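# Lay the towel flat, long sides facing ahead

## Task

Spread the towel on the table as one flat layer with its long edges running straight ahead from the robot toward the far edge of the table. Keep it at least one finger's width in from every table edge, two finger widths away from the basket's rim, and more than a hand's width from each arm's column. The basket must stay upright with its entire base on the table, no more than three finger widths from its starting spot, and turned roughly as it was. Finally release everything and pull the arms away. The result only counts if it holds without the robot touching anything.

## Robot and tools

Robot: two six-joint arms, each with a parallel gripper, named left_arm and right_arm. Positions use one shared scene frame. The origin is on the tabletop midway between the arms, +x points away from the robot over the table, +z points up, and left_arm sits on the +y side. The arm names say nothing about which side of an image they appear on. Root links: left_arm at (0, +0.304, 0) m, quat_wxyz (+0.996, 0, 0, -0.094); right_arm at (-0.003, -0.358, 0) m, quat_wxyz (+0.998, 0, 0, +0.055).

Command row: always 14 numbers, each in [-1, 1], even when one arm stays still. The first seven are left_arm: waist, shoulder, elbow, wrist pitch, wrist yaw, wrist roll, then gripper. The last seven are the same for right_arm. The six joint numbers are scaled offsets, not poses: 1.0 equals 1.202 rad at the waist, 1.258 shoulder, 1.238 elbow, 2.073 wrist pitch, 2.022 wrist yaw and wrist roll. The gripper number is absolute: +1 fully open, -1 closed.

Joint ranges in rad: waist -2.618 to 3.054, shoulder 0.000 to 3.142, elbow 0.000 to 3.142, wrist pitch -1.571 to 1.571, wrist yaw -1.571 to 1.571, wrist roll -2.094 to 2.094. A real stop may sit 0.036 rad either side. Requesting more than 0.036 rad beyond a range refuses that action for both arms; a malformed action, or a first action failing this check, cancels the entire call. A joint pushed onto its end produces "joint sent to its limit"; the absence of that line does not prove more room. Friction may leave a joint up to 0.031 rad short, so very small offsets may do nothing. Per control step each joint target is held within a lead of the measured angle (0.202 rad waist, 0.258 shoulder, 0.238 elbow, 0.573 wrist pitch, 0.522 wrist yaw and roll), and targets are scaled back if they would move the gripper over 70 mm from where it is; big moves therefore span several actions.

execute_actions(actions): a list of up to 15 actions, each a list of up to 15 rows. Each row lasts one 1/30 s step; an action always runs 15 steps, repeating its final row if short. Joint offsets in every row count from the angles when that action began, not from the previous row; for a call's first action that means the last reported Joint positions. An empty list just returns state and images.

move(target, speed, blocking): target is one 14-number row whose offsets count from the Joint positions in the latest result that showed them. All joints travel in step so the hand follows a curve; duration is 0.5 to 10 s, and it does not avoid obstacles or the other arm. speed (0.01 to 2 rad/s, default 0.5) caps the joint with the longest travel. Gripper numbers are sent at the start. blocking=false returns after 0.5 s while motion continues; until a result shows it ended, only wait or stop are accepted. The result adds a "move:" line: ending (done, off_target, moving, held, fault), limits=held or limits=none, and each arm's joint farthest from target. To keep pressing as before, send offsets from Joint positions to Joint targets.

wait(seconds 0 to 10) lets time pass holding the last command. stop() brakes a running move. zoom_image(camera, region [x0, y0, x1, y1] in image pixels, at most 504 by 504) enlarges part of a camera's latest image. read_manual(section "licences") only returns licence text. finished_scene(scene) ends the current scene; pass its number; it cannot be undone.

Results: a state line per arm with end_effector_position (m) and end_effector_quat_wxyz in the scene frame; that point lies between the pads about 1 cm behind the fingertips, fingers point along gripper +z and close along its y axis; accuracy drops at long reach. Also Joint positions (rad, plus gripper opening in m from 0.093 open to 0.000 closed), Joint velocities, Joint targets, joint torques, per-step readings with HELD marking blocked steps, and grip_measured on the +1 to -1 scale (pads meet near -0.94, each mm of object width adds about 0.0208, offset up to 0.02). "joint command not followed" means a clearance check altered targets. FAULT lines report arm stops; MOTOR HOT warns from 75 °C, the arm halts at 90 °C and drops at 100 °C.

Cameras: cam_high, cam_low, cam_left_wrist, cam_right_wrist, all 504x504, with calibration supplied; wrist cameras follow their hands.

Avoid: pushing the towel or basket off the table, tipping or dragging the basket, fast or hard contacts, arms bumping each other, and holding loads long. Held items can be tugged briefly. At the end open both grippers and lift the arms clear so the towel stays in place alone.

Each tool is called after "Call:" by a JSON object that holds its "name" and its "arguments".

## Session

Call:
{"name": "execute_actions", "arguments": {"actions": []}}

Scene clock: 0.00 s.
left_arm: end_effector_position=(+0.1116, +0.5687, +0.2468) grip_measured=+0.988 end_effector_quat_wxyz=(+0.493, -0.343, +0.787, -0.137) | right_arm: end_effector_position=(+0.4964, -0.4351, +0.1039) grip_measured=+1.000 end_effector_quat_wxyz=(+0.345, +0.393, +0.827, -0.205)
Joint names: [waist, shoulder, elbow, wrist pitch, wrist yaw, wrist roll]
Joint positions: left_arm=[ 1.903  1.48   1.337 -1.436  1.075  0.897  0.093] | right_arm=[-0.05   2.088  1.608 -0.589  0.687  0.765  0.093]
Joint velocities: left_arm=[ 0.007  0.002 -0.012  0.022  0.037  0.007 -0.   ] | right_arm=[-0.012 -0.007 -0.007  0.022  0.066  0.022  0.   ]
Joint torques (N m, as the arm reports them, + toward a larger angle): no reading
Motor temperatures (°C, as the motors report them): left_arm=[16 23 22 24 17 18] | right_arm=[17 19 20 20 16 18]
Joint targets: left_arm=[1.903 1.480 1.337 -1.436 1.075 0.897] | right_arm=[-0.050 2.088 1.608 -0.589 0.687 0.765]
camera_calibration (this result's frames):
cam_left_wrist: T_world_to_cam=[[0.409487, -0.727402, 0.550643, 0.22894], [-0.616345, -0.66557, -0.420874, 0.589077], [0.672636, -0.167043, -0.720873, 0.28094], [0, 0, 0, 1]] pos_world=[0.0803562, 0.605533, 0.324385]
cam_right_wrist: T_world_to_cam=[[-0.789762, -0.610476, 0.0599513, 0.119494], [-0.584408, 0.719118, -0.375949, 0.683358], [0.186396, -0.331946, -0.924699, -0.0572509], [0, 0, 0, 1]] pos_world=[0.504403, -0.437471, 0.196804]

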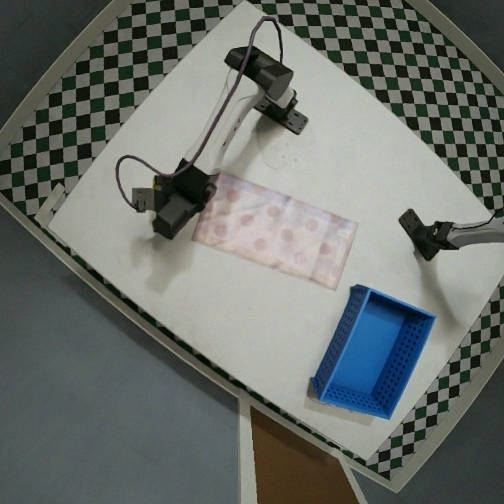

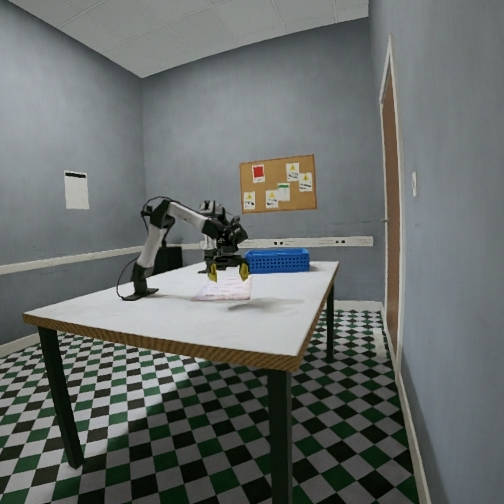

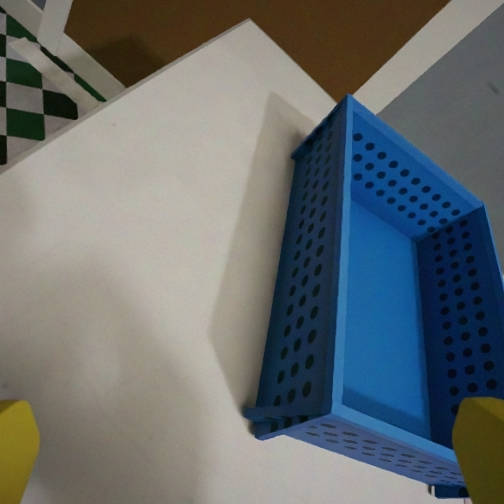

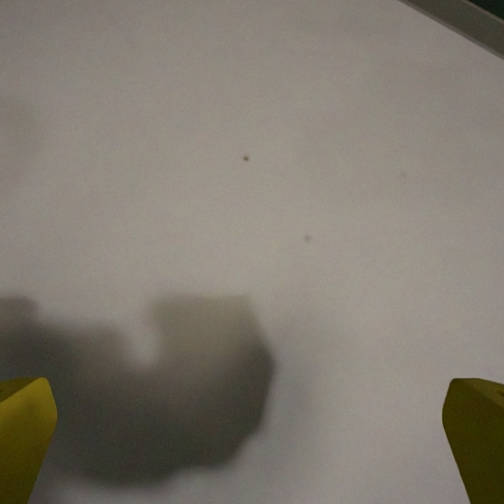

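Call:
{"name": "move", "arguments": {"target": [-0.6,-0.3,-0.3,0.3,-0.53,-0.44,-1,0.035,0.04,0.05,-0.025,-0.345,0,-1], "speed": 1}}

Call:
{"name": "move", "arguments": {"target": [-0.6,0,0,0,0,0,-1,0,0.125,0,0,0,0,-1], "speed": 0.6}}

Call:
{"name": "zoom_image", "arguments": {"camera": "cam_high", "region": [160,120,380,320]}}

Scene clock: 19.67 s.
left_arm: end_effector_position=(+0.1598, +0.5521, +0.1813) grip_measured=-1.000 end_effector_quat_wxyz=(+0.268, -0.452, +0.839, +0.144) | right_arm: end_effector_position=(+0.5041, -0.3098, +0.0558) grip_measured=-0.987 end_effector_quat_wxyz=(+0.200, +0.321, +0.921, +0.094)
Joint names: [waist, shoulder, elbow, wrist pitch, wrist yaw, wrist roll]
Joint positions: left_arm=[ 1.195  1.115  0.987 -0.825  0.012  0.014  0.   ] | right_arm=[-0.017  2.131  1.64  -0.634 -0.005  0.765  0.   ]
Joint velocities: left_arm=[ 0.012 -0.002  0.007  0.066 -0.007 -0.007  0.   ] | right_arm=[-0.022 -0.002 -0.002  0.007  0.037 -0.007  0.   ]
Joint torques (N m, as the arm reports them, + toward a larger angle): left_arm=[-0.81 -3.76  5.31  1.68 -0.13 -0.13] | right_arm=[  0.34 -10.18  10.94   1.25  -0.01  -0.04]
Motor temperatures (°C, as the motors report them): left_arm=[16 24 25 24 17 18] | right_arm=[17 26 22 21 16 18]
Joint targets: left_arm=[1.182 1.103 0.966 -0.814 0.003 0.007] | right_arm=[-0.008 2.138 1.669 -0.641 -0.010 0.765]
move: off_target (left_arm, right_arm); limits=none; left_arm: farthest joint: the elbow, 0.021 radians from its target (0.372 radians at the start); right_arm: farthest joint: the elbow, 0.030 radians from its target (0.062 radians at the start)
camera_calibration (this result's frames):
cam_left_wrist: T_world_to_cam=[[0.835642, -0.549256, -0.00442086, 0.167373], [-0.540325, -0.820555, -0.186382, 0.611084], [0.0987442, 0.158138, -0.982467, 0.158142], [0, 0, 0, 1]] pos_world=[0.174704, 0.56835, 0.270005]
cam_right_wrist: T_world_to_cam=[[-0.551507, -0.773884, -0.311357, 0.0549545], [-0.829135, 0.549508, 0.102834, 0.623754], [0.0915114, 0.314871, -0.944713, 0.18777], [0, 0, 0, 1]] pos_world=[0.530301, -0.359353, 0.130356]

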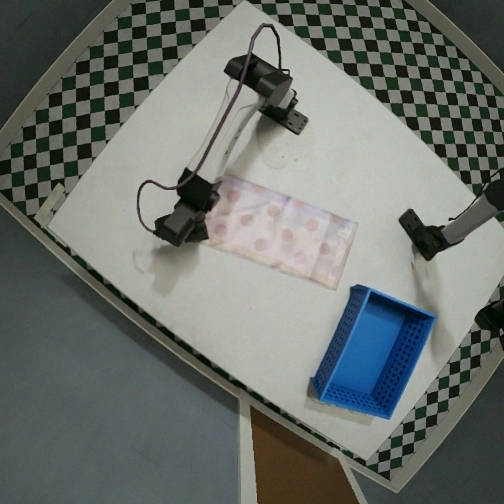

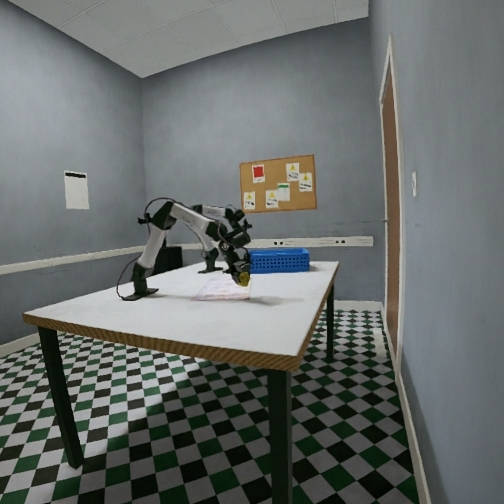

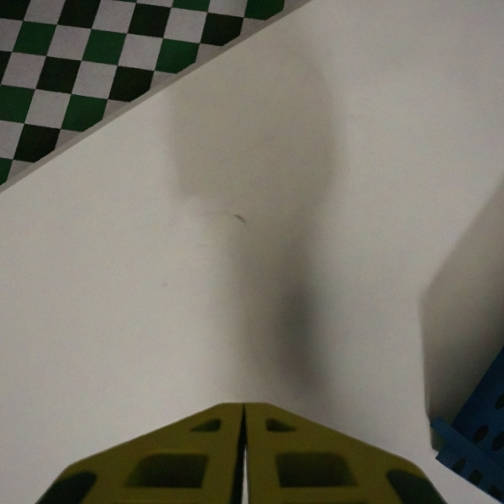

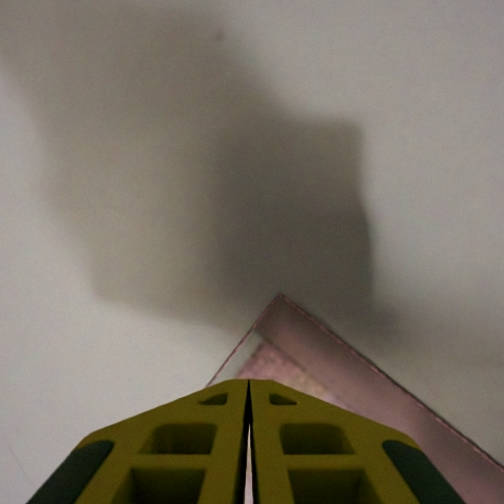

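Scene clock: 21.27 s.
left_arm: end_effector_position=(+0.2828, +0.3883, +0.1813) grip_measured=-1.000 end_effector_quat_wxyz=(+0.301, -0.132, +0.943, +0.042) | right_arm: end_effector_position=(+0.4965, -0.3105, +0.0065) grip_measured=-0.987 end_effector_quat_wxyz=(+0.156, +0.324, +0.930, +0.074)
Joint names: [waist, shoulder, elbow, wrist pitch, wrist yaw, wrist roll]
Joint positions: left_arm=[ 0.485  1.115  0.987 -0.825  0.011  0.014  0.   ] | right_arm=[-0.017  2.233  1.64  -0.631 -0.005  0.765  0.   ]
Joint velocities: left_arm=[ 0.007 -0.002 -0.022 -0.037 -0.037  0.022  0.   ] | right_arm=[ 0.002  0.002  0.002 -0.037  0.051  0.037  0.   ]
Joint torques (N m, as the arm reports them, + toward a larger angle): left_arm=[-0.79 -2.97  6.89  1.61 -0.07 -0.04] | right_arm=[-0.48 -7.55  8.05  1.1   0.05 -0.04]
Motor temperatures (°C, as the motors report them): left_arm=[16 24 25 24 17 18] | right_arm=[17 27 22 21 16 18]
Joint targets: left_arm=[0.473 1.115 0.987 -0.825 0.012 0.014] | right_arm=[-0.017 2.288 1.640 -0.634 -0.005 0.765]
move: off_target (right_arm); limits=none; left_arm: farthest joint: the waist, 0.011 radians from its target (0.721 radians at the start); right_arm: farthest joint: the shoulder, 0.055 radians from its target (0.157 radians at the start)
camera_calibration (this result's frames):
cam_left_wrist: T_world_to_cam=[[0.276191, -0.96109, -0.00504243, 0.292828], [-0.944522, -0.270452, -0.186372, 0.443814], [0.177757, 0.056237, -0.982466, 0.189126], [0, 0, 0, 1]] pos_world=[0.304697, 0.390828, 0.270001]
cam_right_wrist: T_world_to_cam=[[-0.579068, -0.776469, -0.248546, 0.0473083], [-0.815277, 0.550808, 0.1787, 0.615931], [-0.00185439, 0.306113, -0.951993, 0.185765], [0, 0, 0, 1]] pos_world=[0.529893, -0.359391, 0.0785379]

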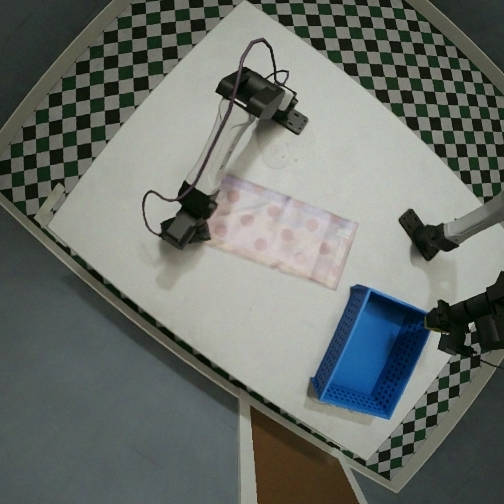

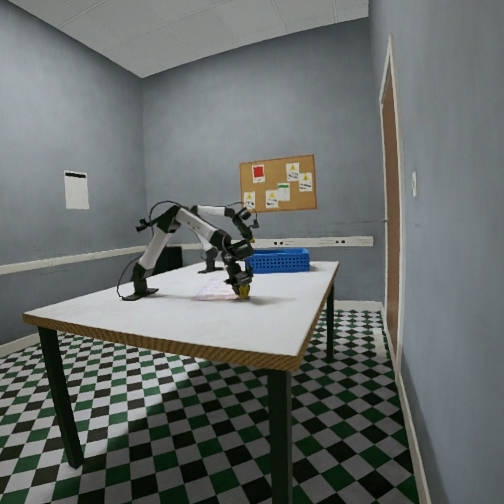

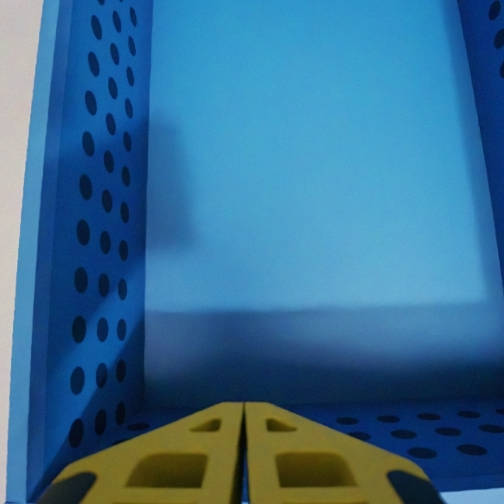

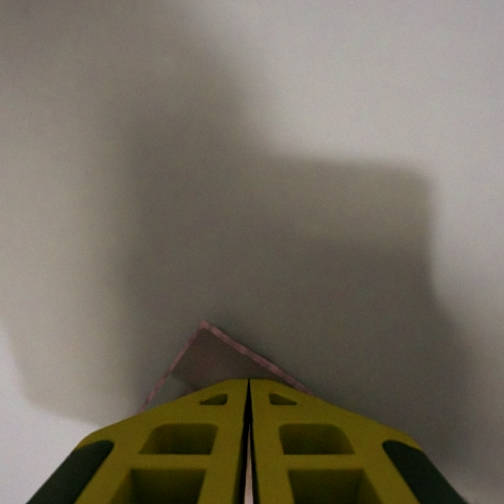

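Region (160, 120, 380, 320) of cam_high's 504x504 image, scaled by 2.291, with more detail than that image has; it fills the top 458 rows of this view, and the rest is white.

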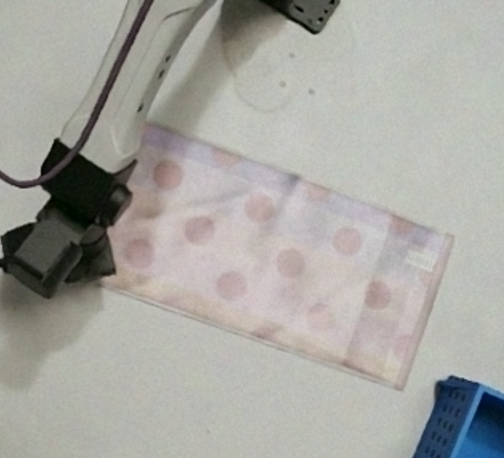

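Call:
{"name": "move", "arguments": {"target": [-0.8,0,0,0,0,0,-1,0.16,0.24,0.27,0.03,0,-0.05,-1], "speed": 0.5}}

Call:
{"name": "zoom_image", "arguments": {"camera": "cam_low", "region": [170,250,300,320]}}

Scene clock: 32.23 s.
left_arm: end_effector_position=(+0.2331, +0.1234, +0.1813) grip_measured=-1.000 end_effector_quat_wxyz=(+0.287, +0.314, +0.899, -0.100) | right_arm: end_effector_position=(+0.5739, -0.2044, +0.0073) grip_measured=-0.986 end_effector_quat_wxyz=(+0.244, +0.198, +0.942, +0.115)
Joint names: [waist, shoulder, elbow, wrist pitch, wrist yaw, wrist roll]
Joint positions: left_arm=[-0.465  1.115  0.987 -0.825  0.01   0.014  0.   ] | right_arm=[ 0.155  2.471  1.978 -0.532  0.017  0.675  0.   ]
Joint velocities: left_arm=[ 0.027 -0.002  0.002 -0.007 -0.095 -0.051  0.   ] | right_arm=[-0.017  0.002 -0.012 -0.037  0.007 -0.022  0.   ]
Joint torques (N m, as the arm reports them, + toward a larger angle): left_arm=[-0.9  -2.76  6.82  1.56 -0.05  0.  ] | right_arm=[ 1.21 -8.69  8.33  1.13 -0.19 -0.15]
Motor temperatures (°C, as the motors report them): left_arm=[16 24 27 26 17 18] | right_arm=[17 27 23 21 16 18]
Joint targets: left_arm=[-0.477 1.115 0.987 -0.825 0.011 0.014] | right_arm=[0.175 2.535 1.974 -0.569 -0.005 0.664]
move: off_target (right_arm); limits=none; left_arm: farthest joint: the waist, 0.011 radians from its target (0.961 radians at the start); right_arm: farthest joint: the shoulder, 0.064 radians from its target (0.302 radians at the start)
camera_calibration (this result's frames):
cam_left_wrist: T_world_to_cam=[[-0.620488, -0.784193, -0.00597479, 0.239311], [-0.769778, 0.610502, -0.186357, 0.175829], [0.149788, -0.111033, -0.982464, 0.240008], [0, 0, 0, 1]] pos_world=[0.247889, 0.106971, 0.269996]
cam_right_wrist: T_world_to_cam=[[-0.314928, -0.892859, -0.321906, -0.0000982421], [-0.941358, 0.337116, -0.0140933, 0.650575], [0.121103, 0.29859, -0.946667, 0.0820029], [0, 0, 0, 1]] pos_world=[0.602462, -0.243892, 0.0867666]

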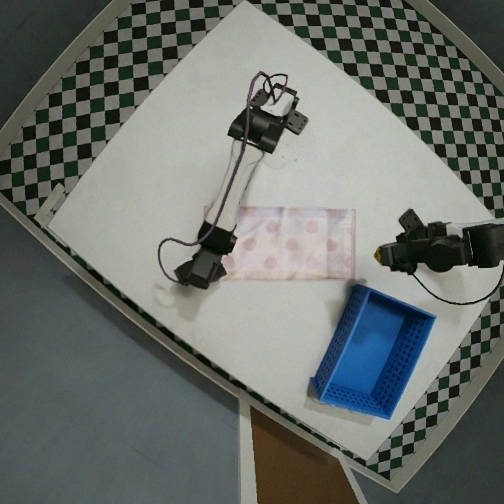

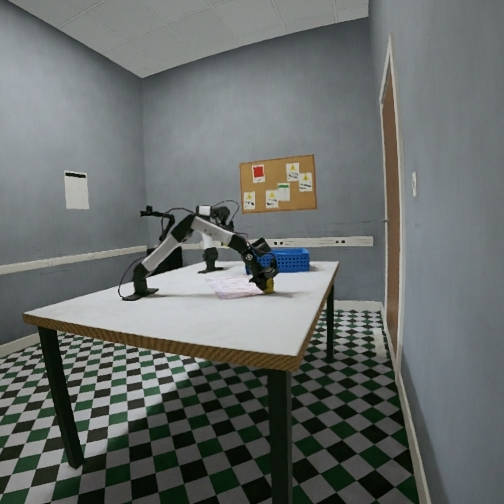

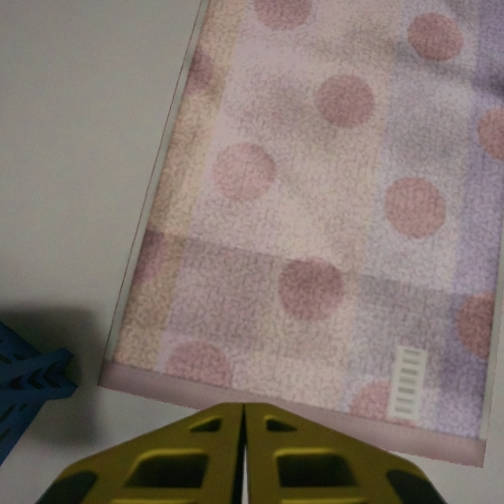

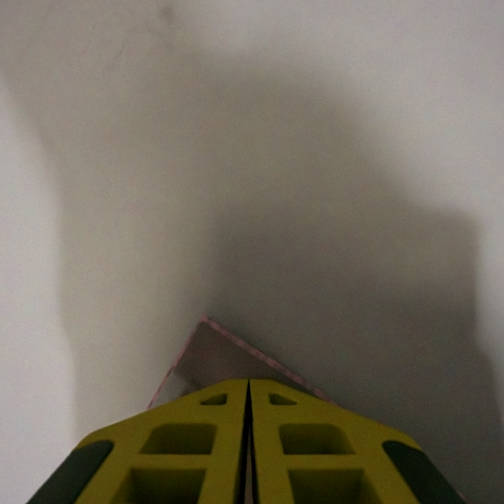

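Region (170, 250, 300, 320) of cam_low's 504x504 image, scaled by 3.877, with more detail than that image has; it fills the top 271 rows of this view, and the rest is white.

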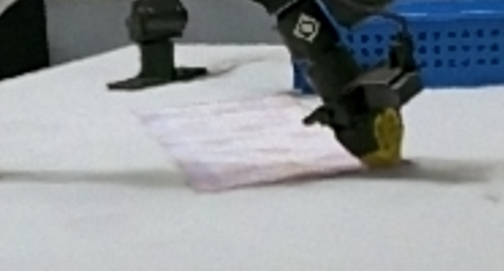

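Call:
{"name": "move", "arguments": {"target": [-0.3,0.1,-0.1,0.21,0,0.5,-1,0,-0.3,0,0,0,0,-1], "speed": 0.9}}

Call:
{"name": "move", "arguments": {"target": [0,0.18,-0.115,0,0,0,-1,-0.6,-0.6,-0.7,0,0,0,-1], "speed": 0.9}}

Call:
{"name": "move", "arguments": {"target": [0,0.155,0,0,0,0,-1,0,0,0,0,0,0,-1], "speed": 0.2}}

Scene clock: 48.60 s.
left_arm: end_effector_position=(+0.1925, -0.0004, +0.1727) grip_measured=-1.000 end_effector_quat_wxyz=(+0.403, +0.776, +0.485, -0.002) | right_arm: end_effector_position=(+0.5731, -0.2050, +0.2202) grip_measured=-0.987 end_effector_quat_wxyz=(+0.395, +0.186, +0.879, +0.191)
Joint names: [waist, shoulder, elbow, wrist pitch, wrist yaw, wrist roll]
Joint positions: left_arm=[-0.814  1.225  0.883 -0.399  0.01   1.017  0.   ] | right_arm=[ 0.155  2.104  1.978 -0.536  0.019  0.674  0.   ]
Joint velocities: left_arm=[ 0.007 -0.007 -0.017 -0.007 -0.066  0.007  0.   ] | right_arm=[ 0.012 -0.017  0.007 -0.037 -0.037  0.022  0.   ]
Joint torques (N m, as the arm reports them, + toward a larger angle): left_arm=[-0.82 -2.93  5.94  2.   -0.03  0.01] | right_arm=[ -0.48 -11.74   9.21   2.13   0.01  -0.05]
Motor temperatures (°C, as the motors report them): left_arm=[16 24 28 28 17 18] | right_arm=[17 30 24 22 16 18]
Joint targets: left_arm=[-0.826 1.240 0.863 -0.389 0.010 1.024] | right_arm=[0.155 2.093 1.978 -0.532 0.017 0.674]
move: done; limits=none; left_arm: farthest joint: the elbow, 0.020 radians from its target (0.124 radians at the start); right_arm: farthest joint: the shoulder, 0.011 radians from its target (0.377 radians at the start)
camera_calibration (this result's frames):
cam_left_wrist: T_world_to_cam=[[-0.750811, 0.202257, -0.628788, 0.249998], [0.318184, 0.94498, -0.0759676, -0.00979085], [0.578828, -0.257108, -0.773857, 0.105172], [0, 0, 0, 1]] pos_world=[0.12994, -0.0142711, 0.23784]
cam_right_wrist: T_world_to_cam=[[-0.171915, -0.854446, -0.490273, 0.0306827], [-0.884761, 0.352766, -0.304557, 0.687727], [0.433179, 0.381416, -0.816626, 0.0933401], [0, 0, 0, 1]] pos_world=[0.573315, -0.251992, 0.300719]

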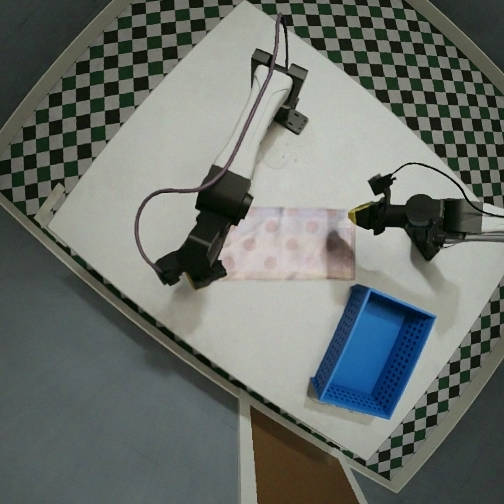

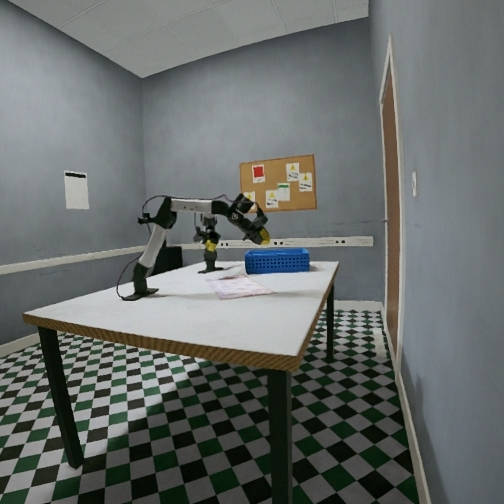

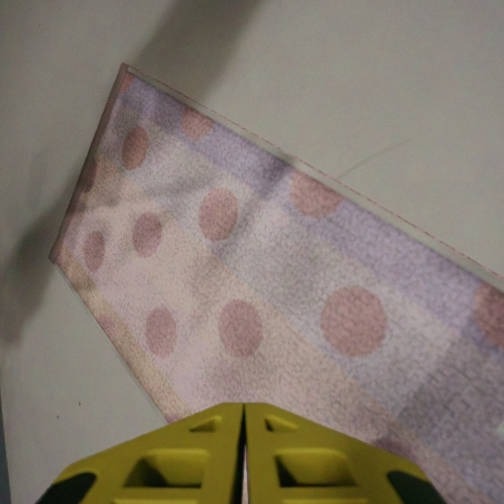

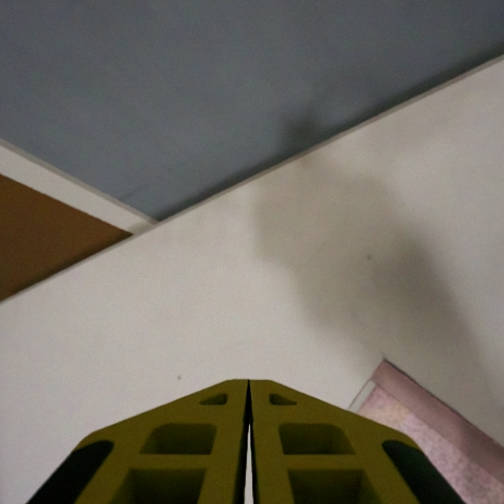

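Scene clock: 50.03 s.
left_arm: end_effector_position=(+0.1753, +0.0266, +0.0545) grip_measured=-1.000 end_effector_quat_wxyz=(+0.245, +0.822, +0.515, -0.003) | right_arm: end_effector_position=(+0.3469, -0.5311, +0.2015) grip_measured=-0.987 end_effector_quat_wxyz=(+0.382, +0.496, +0.779, +0.033)
Joint names: [waist, shoulder, elbow, wrist pitch, wrist yaw, wrist roll]
Joint positions: left_arm=[-0.814  1.437  0.758 -0.397  0.01   1.017  0.   ] | right_arm=[-0.561  1.366  1.129 -0.548  0.021  0.674  0.   ]
Joint velocities: left_arm=[ 0.007 -0.002 -0.002 -0.081 -0.051  0.007  0.   ] | right_arm=[ 0.017  0.012 -0.007 -0.007 -0.022  0.007  0.   ]
Joint torques (N m, as the arm reports them, + toward a larger angle): left_arm=[ 0.01 -4.33  5.12  1.32 -0.01 -0.03] | right_arm=[-0.98 -6.14  7.54  2.06  0.04 -0.05]
Motor temperatures (°C, as the motors report them): left_arm=[16 24 28 28 17 18] | right_arm=[17 30 24 22 16 18]
Joint targets: left_arm=[-0.814 1.451 0.741 -0.399 0.010 1.017] | right_arm=[-0.566 1.349 1.111 -0.536 0.019 0.674]
move: done; limits=none; left_arm: farthest joint: the elbow, 0.017 radians from its target (0.143 radians at the start); right_arm: farthest joint: the elbow, 0.018 radians from its target (0.866 radians at the start)
camera_calibration (this result's frames):
cam_left_wrist: T_world_to_cam=[[-0.84489, 0.349733, -0.40478, 0.157669], [0.323477, 0.936684, 0.134113, -0.0509792], [0.426055, -0.017626, -0.904526, 0.0582267], [0, 0, 0, 1]] pos_world=[0.124896, -0.00636438, 0.123326]
cam_right_wrist: T_world_to_cam=[[-0.742278, -0.506924, -0.438237, 0.0759171], [-0.46343, 0.860724, -0.210679, 0.701684], [0.484, 0.0467096, -0.873821, 0.116603], [0, 0, 0, 1]] pos_world=[0.325097, -0.570919, 0.28299]

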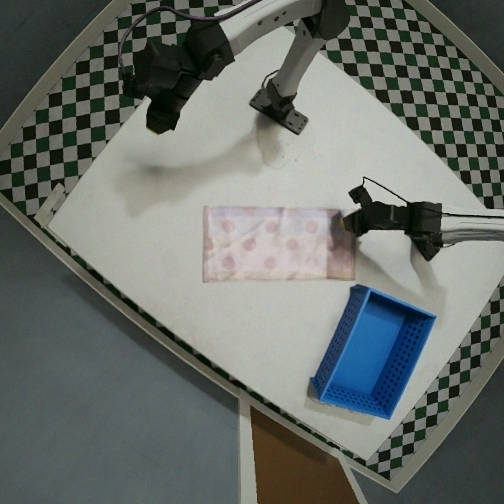

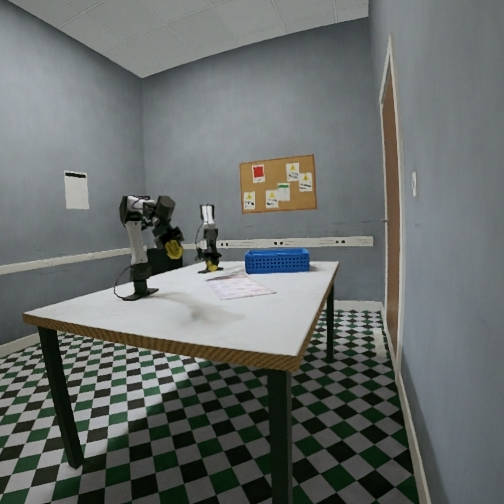

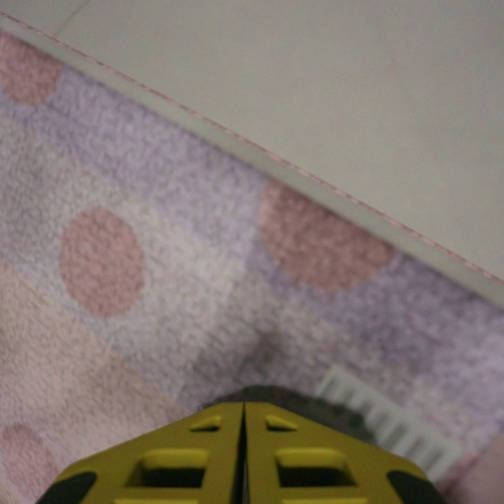

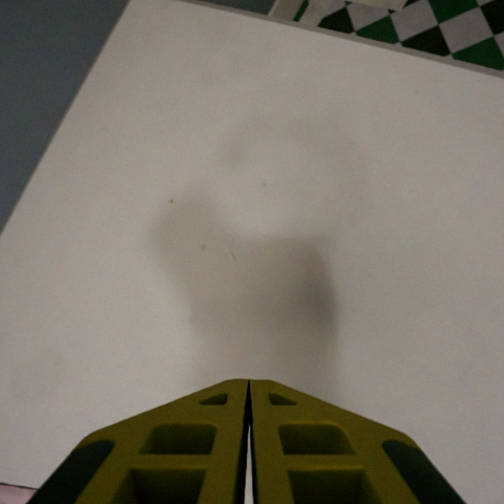

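Scene clock: 51.27 s.
left_arm: end_effector_position=(+0.1693, +0.0359, +0.0093) grip_measured=-1.000 end_effector_quat_wxyz=(+0.174, +0.834, +0.523, -0.004) | right_arm: end_effector_position=(+0.3469, -0.5311, +0.2015) grip_measured=-0.987 end_effector_quat_wxyz=(+0.382, +0.496, +0.779, +0.033)
Joint names: [waist, shoulder, elbow, wrist pitch, wrist yaw, wrist roll]
Joint positions: left_arm=[-0.814  1.588  0.758 -0.391  0.01   1.017  0.   ] | right_arm=[-0.561  1.366  1.129 -0.548  0.021  0.674  0.   ]
Joint velocities: left_arm=[ 0.012 -0.007 -0.002 -0.051  0.007 -0.037  0.   ] | right_arm=[ 0.002 -0.007 -0.012  0.051  0.051 -0.022  0.   ]
Joint torques (N m, as the arm reports them, + toward a larger angle): left_arm=[ 0.12 -2.97  5.61  1.03  0.   -0.03] | right_arm=[-0.47 -5.02  9.14  1.93  0.05 -0.05]
Motor temperatures (°C, as the motors report them): left_arm=[16 24 28 28 17 18] | right_arm=[17 30 24 22 16 18]
Joint targets: left_arm=[-0.814 1.632 0.758 -0.397 0.010 1.017] | right_arm=[-0.561 1.366 1.129 -0.548 0.021 0.674]
move: off_target (left_arm); limits=none; left_arm: farthest joint: the shoulder, 0.044 radians from its target (0.195 radians at the start); right_arm: farthest joint: the waist, 0.000 radians from its target (0.000 radians at the start)
camera_calibration (this result's frames):
cam_left_wrist: T_world_to_cam=[[-0.872171, 0.392497, -0.291999, 0.13309], [0.337415, 0.914835, 0.221874, -0.054124], [0.354216, 0.094987, -0.930327, 0.0283664], [0, 0, 0, 1]] pos_world=[0.124292, -0.00541751, 0.077261]
cam_right_wrist: T_world_to_cam=[[-0.742278, -0.506924, -0.438237, 0.0759171], [-0.46343, 0.860724, -0.210679, 0.701684], [0.484, 0.0467096, -0.873821, 0.116603], [0, 0, 0, 1]] pos_world=[0.325097, -0.570919, 0.28299]

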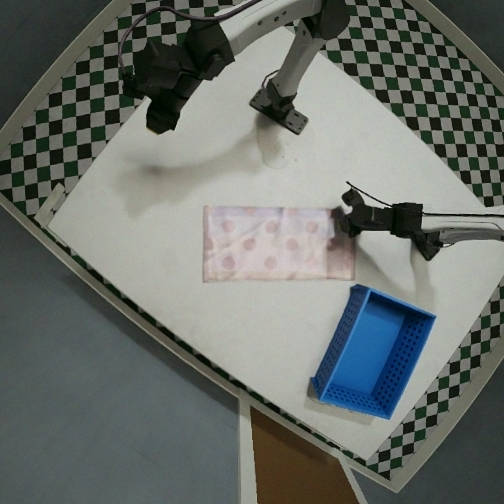

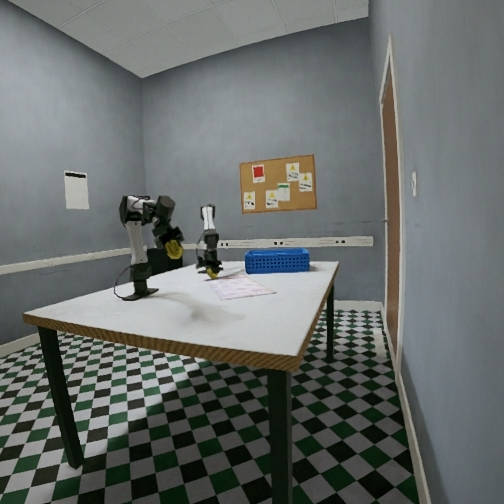

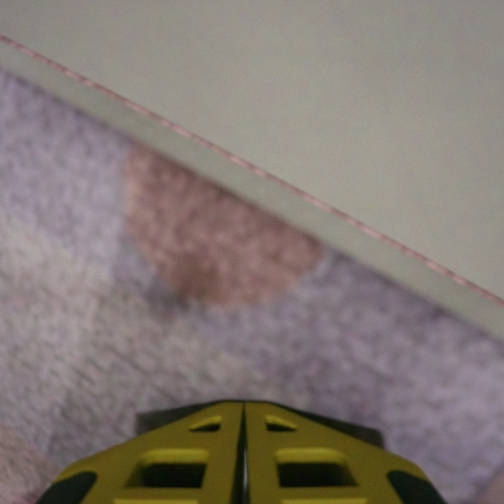

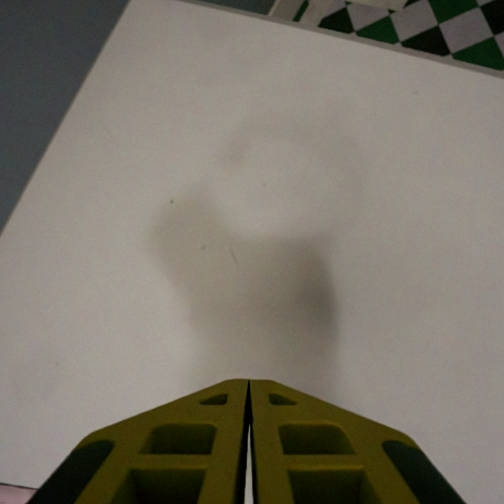

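Call:
{"name": "move", "arguments": {"target": [-0.235,0.21,0.165,-0.02,0,-0.25,-1,0,0,0,0,0,0,-1], "speed": 0.33}}

Call:
{"name": "move", "arguments": {"target": [-0.12,0.29,0.34,-0.07,0,-0.2,-1,0,0,0,0,0,0,-1], "speed": 0.28}}

Scene clock: 62.53 s.
left_arm: end_effector_position=(+0.1188, -0.0539, +0.0094) grip_measured=-1.000 end_effector_quat_wxyz=(+0.176, +0.763, +0.620, -0.055) | right_arm: end_effector_position=(+0.3469, -0.5311, +0.2015) grip_measured=-0.987 end_effector_quat_wxyz=(+0.382, +0.496, +0.779, +0.033)
Joint names: [waist, shoulder, elbow, wrist pitch, wrist yaw, wrist roll]
Joint positions: left_arm=[-1.073  1.788  0.979 -0.391 -0.026  0.52   0.   ] | right_arm=[-0.561  1.366  1.129 -0.548  0.021  0.674  0.   ]
Joint velocities: left_arm=[-0.002  0.002 -0.002 -0.037  0.022 -0.037  0.   ] | right_arm=[ 0.022 -0.002  0.012 -0.007 -0.066 -0.051  0.   ]
Joint torques (N m, as the arm reports them, + toward a larger angle): left_arm=[-1.5  -3.39  4.68  0.79  0.29 -0.12] | right_arm=[-0.48 -4.98  9.15  1.93  0.03 -0.05]
Motor temperatures (°C, as the motors report them): left_arm=[16 24 28 27 17 18] | right_arm=[17 28 25 23 16 18]
Joint targets: left_arm=[-1.096 1.853 0.962 -0.433 0.010 0.512] | right_arm=[-0.561 1.366 1.129 -0.548 0.021 0.674]
move: off_target (left_arm); limits=none; left_arm: farthest joint: the shoulder, 0.064 radians from its target (0.264 radians at the start); right_arm: farthest joint: the waist, 0.000 radians from its target (0.000 radians at the start)
camera_calibration (this result's frames):
cam_left_wrist: T_world_to_cam=[[-0.963443, 0.169999, -0.20707, 0.122399], [0.148654, 0.982212, 0.114721, 0.0721029], [0.222889, 0.0797453, -0.971577, 0.0700585], [0, 0, 0, 1]] pos_world=[0.0915907, -0.0972149, 0.0851406]
cam_right_wrist: T_world_to_cam=[[-0.742278, -0.506924, -0.438237, 0.0759171], [-0.46343, 0.860724, -0.210679, 0.701684], [0.484, 0.0467096, -0.873821, 0.116603], [0, 0, 0, 1]] pos_world=[0.325097, -0.570919, 0.28299]

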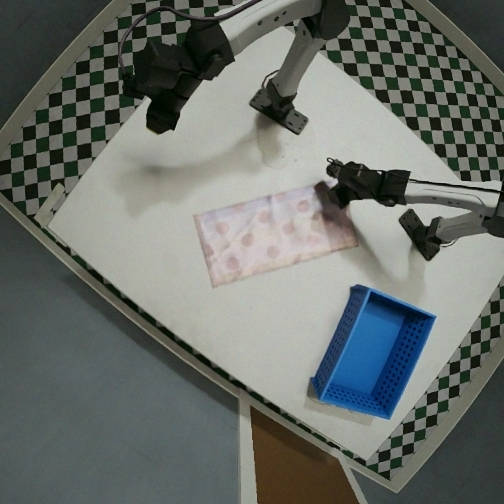

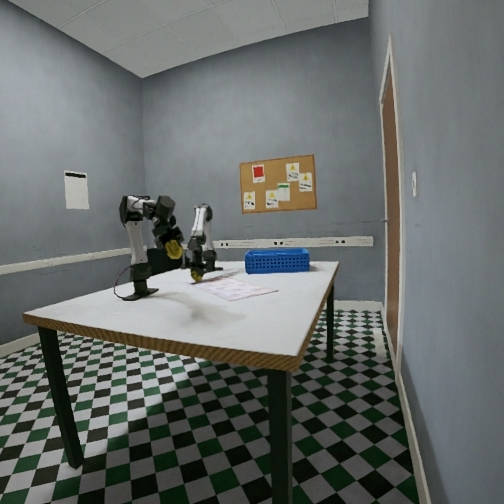

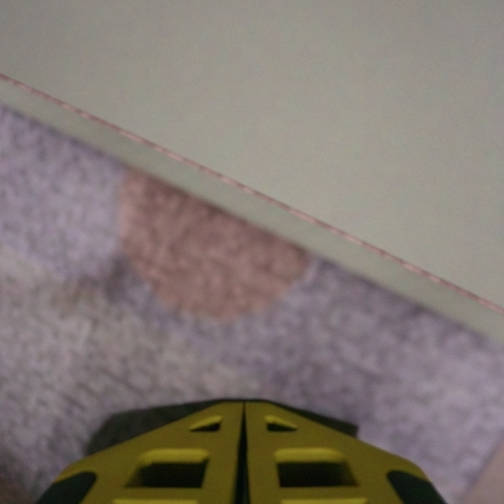

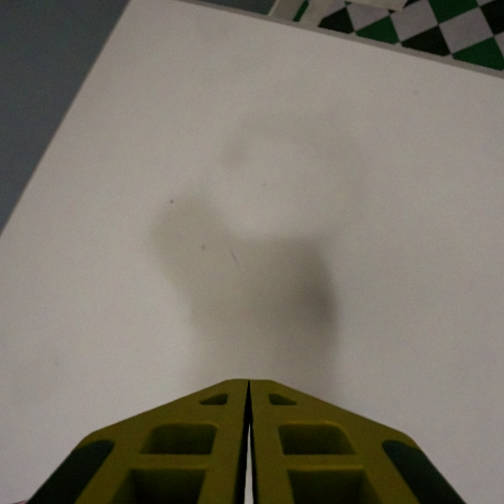

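Scene clock: 64.70 s.
left_arm: end_effector_position=(+0.0931, -0.1610, +0.0112) grip_measured=-1.000 end_effector_quat_wxyz=(+0.174, +0.669, +0.716, -0.102) | right_arm: end_effector_position=(+0.3469, -0.5311, +0.2015) grip_measured=-0.987 end_effector_quat_wxyz=(+0.382, +0.496, +0.779, +0.033)
Joint names: [waist, shoulder, elbow, wrist pitch, wrist yaw, wrist roll]
Joint positions: left_arm=[-1.199  2.092  1.408 -0.483 -0.042  0.123  0.   ] | right_arm=[-0.561  1.366  1.129 -0.548  0.021  0.674  0.   ]
Joint velocities: left_arm=[-0.002  0.012  0.012 -0.066  0.022 -0.066  0.   ] | right_arm=[ 0.017  0.007 -0.002  0.022 -0.037  0.022  0.   ]
Joint torques (N m, as the arm reports them, + toward a larger angle): left_arm=[-1.1  -6.86  5.61  0.73  0.06 -0.12] | right_arm=[-0.44 -5.    9.11  1.92  0.04 -0.04]
Motor temperatures (°C, as the motors report them): left_arm=[16 24 28 26 17 18] | right_arm=[17 28 25 24 16 18]
Joint targets: left_arm=[-1.218 2.153 1.400 -0.536 -0.026 0.115] | right_arm=[-0.561 1.366 1.129 -0.548 0.021 0.674]
move: off_target (left_arm); limits=none; left_arm: farthest joint: the shoulder, 0.061 radians from its target (0.365 radians at the start); right_arm: farthest joint: the waist, 0.000 radians from its target (0.000 radians at the start)
camera_calibration (this result's frames):
cam_left_wrist: T_world_to_cam=[[-0.992047, -0.0855195, -0.092352, 0.0764913], [-0.0890079, 0.995439, 0.0343319, 0.206058], [0.0889948, 0.042279, -0.995134, 0.0928058], [0, 0, 0, 1]] pos_world=[0.0859645, -0.2025, 0.092344]
cam_right_wrist: T_world_to_cam=[[-0.742278, -0.506924, -0.438237, 0.0759171], [-0.46343, 0.860724, -0.210679, 0.701684], [0.484, 0.0467096, -0.873821, 0.116603], [0, 0, 0, 1]] pos_world=[0.325097, -0.570919, 0.28299]

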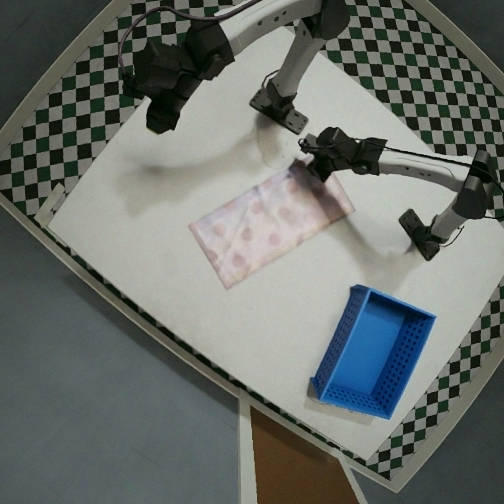

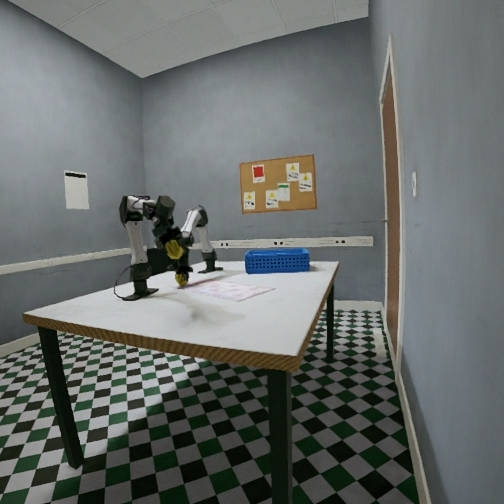

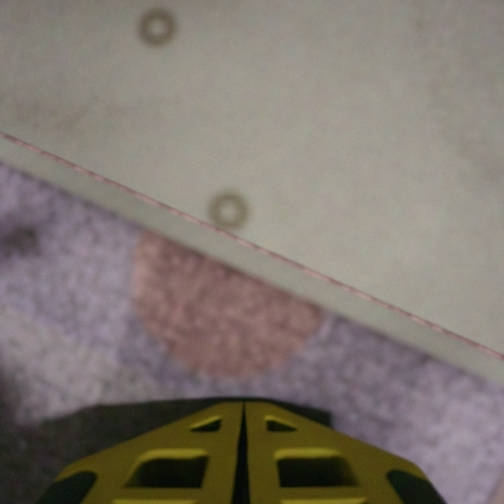

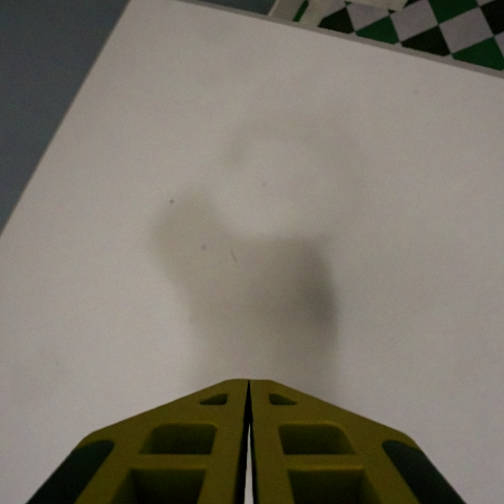

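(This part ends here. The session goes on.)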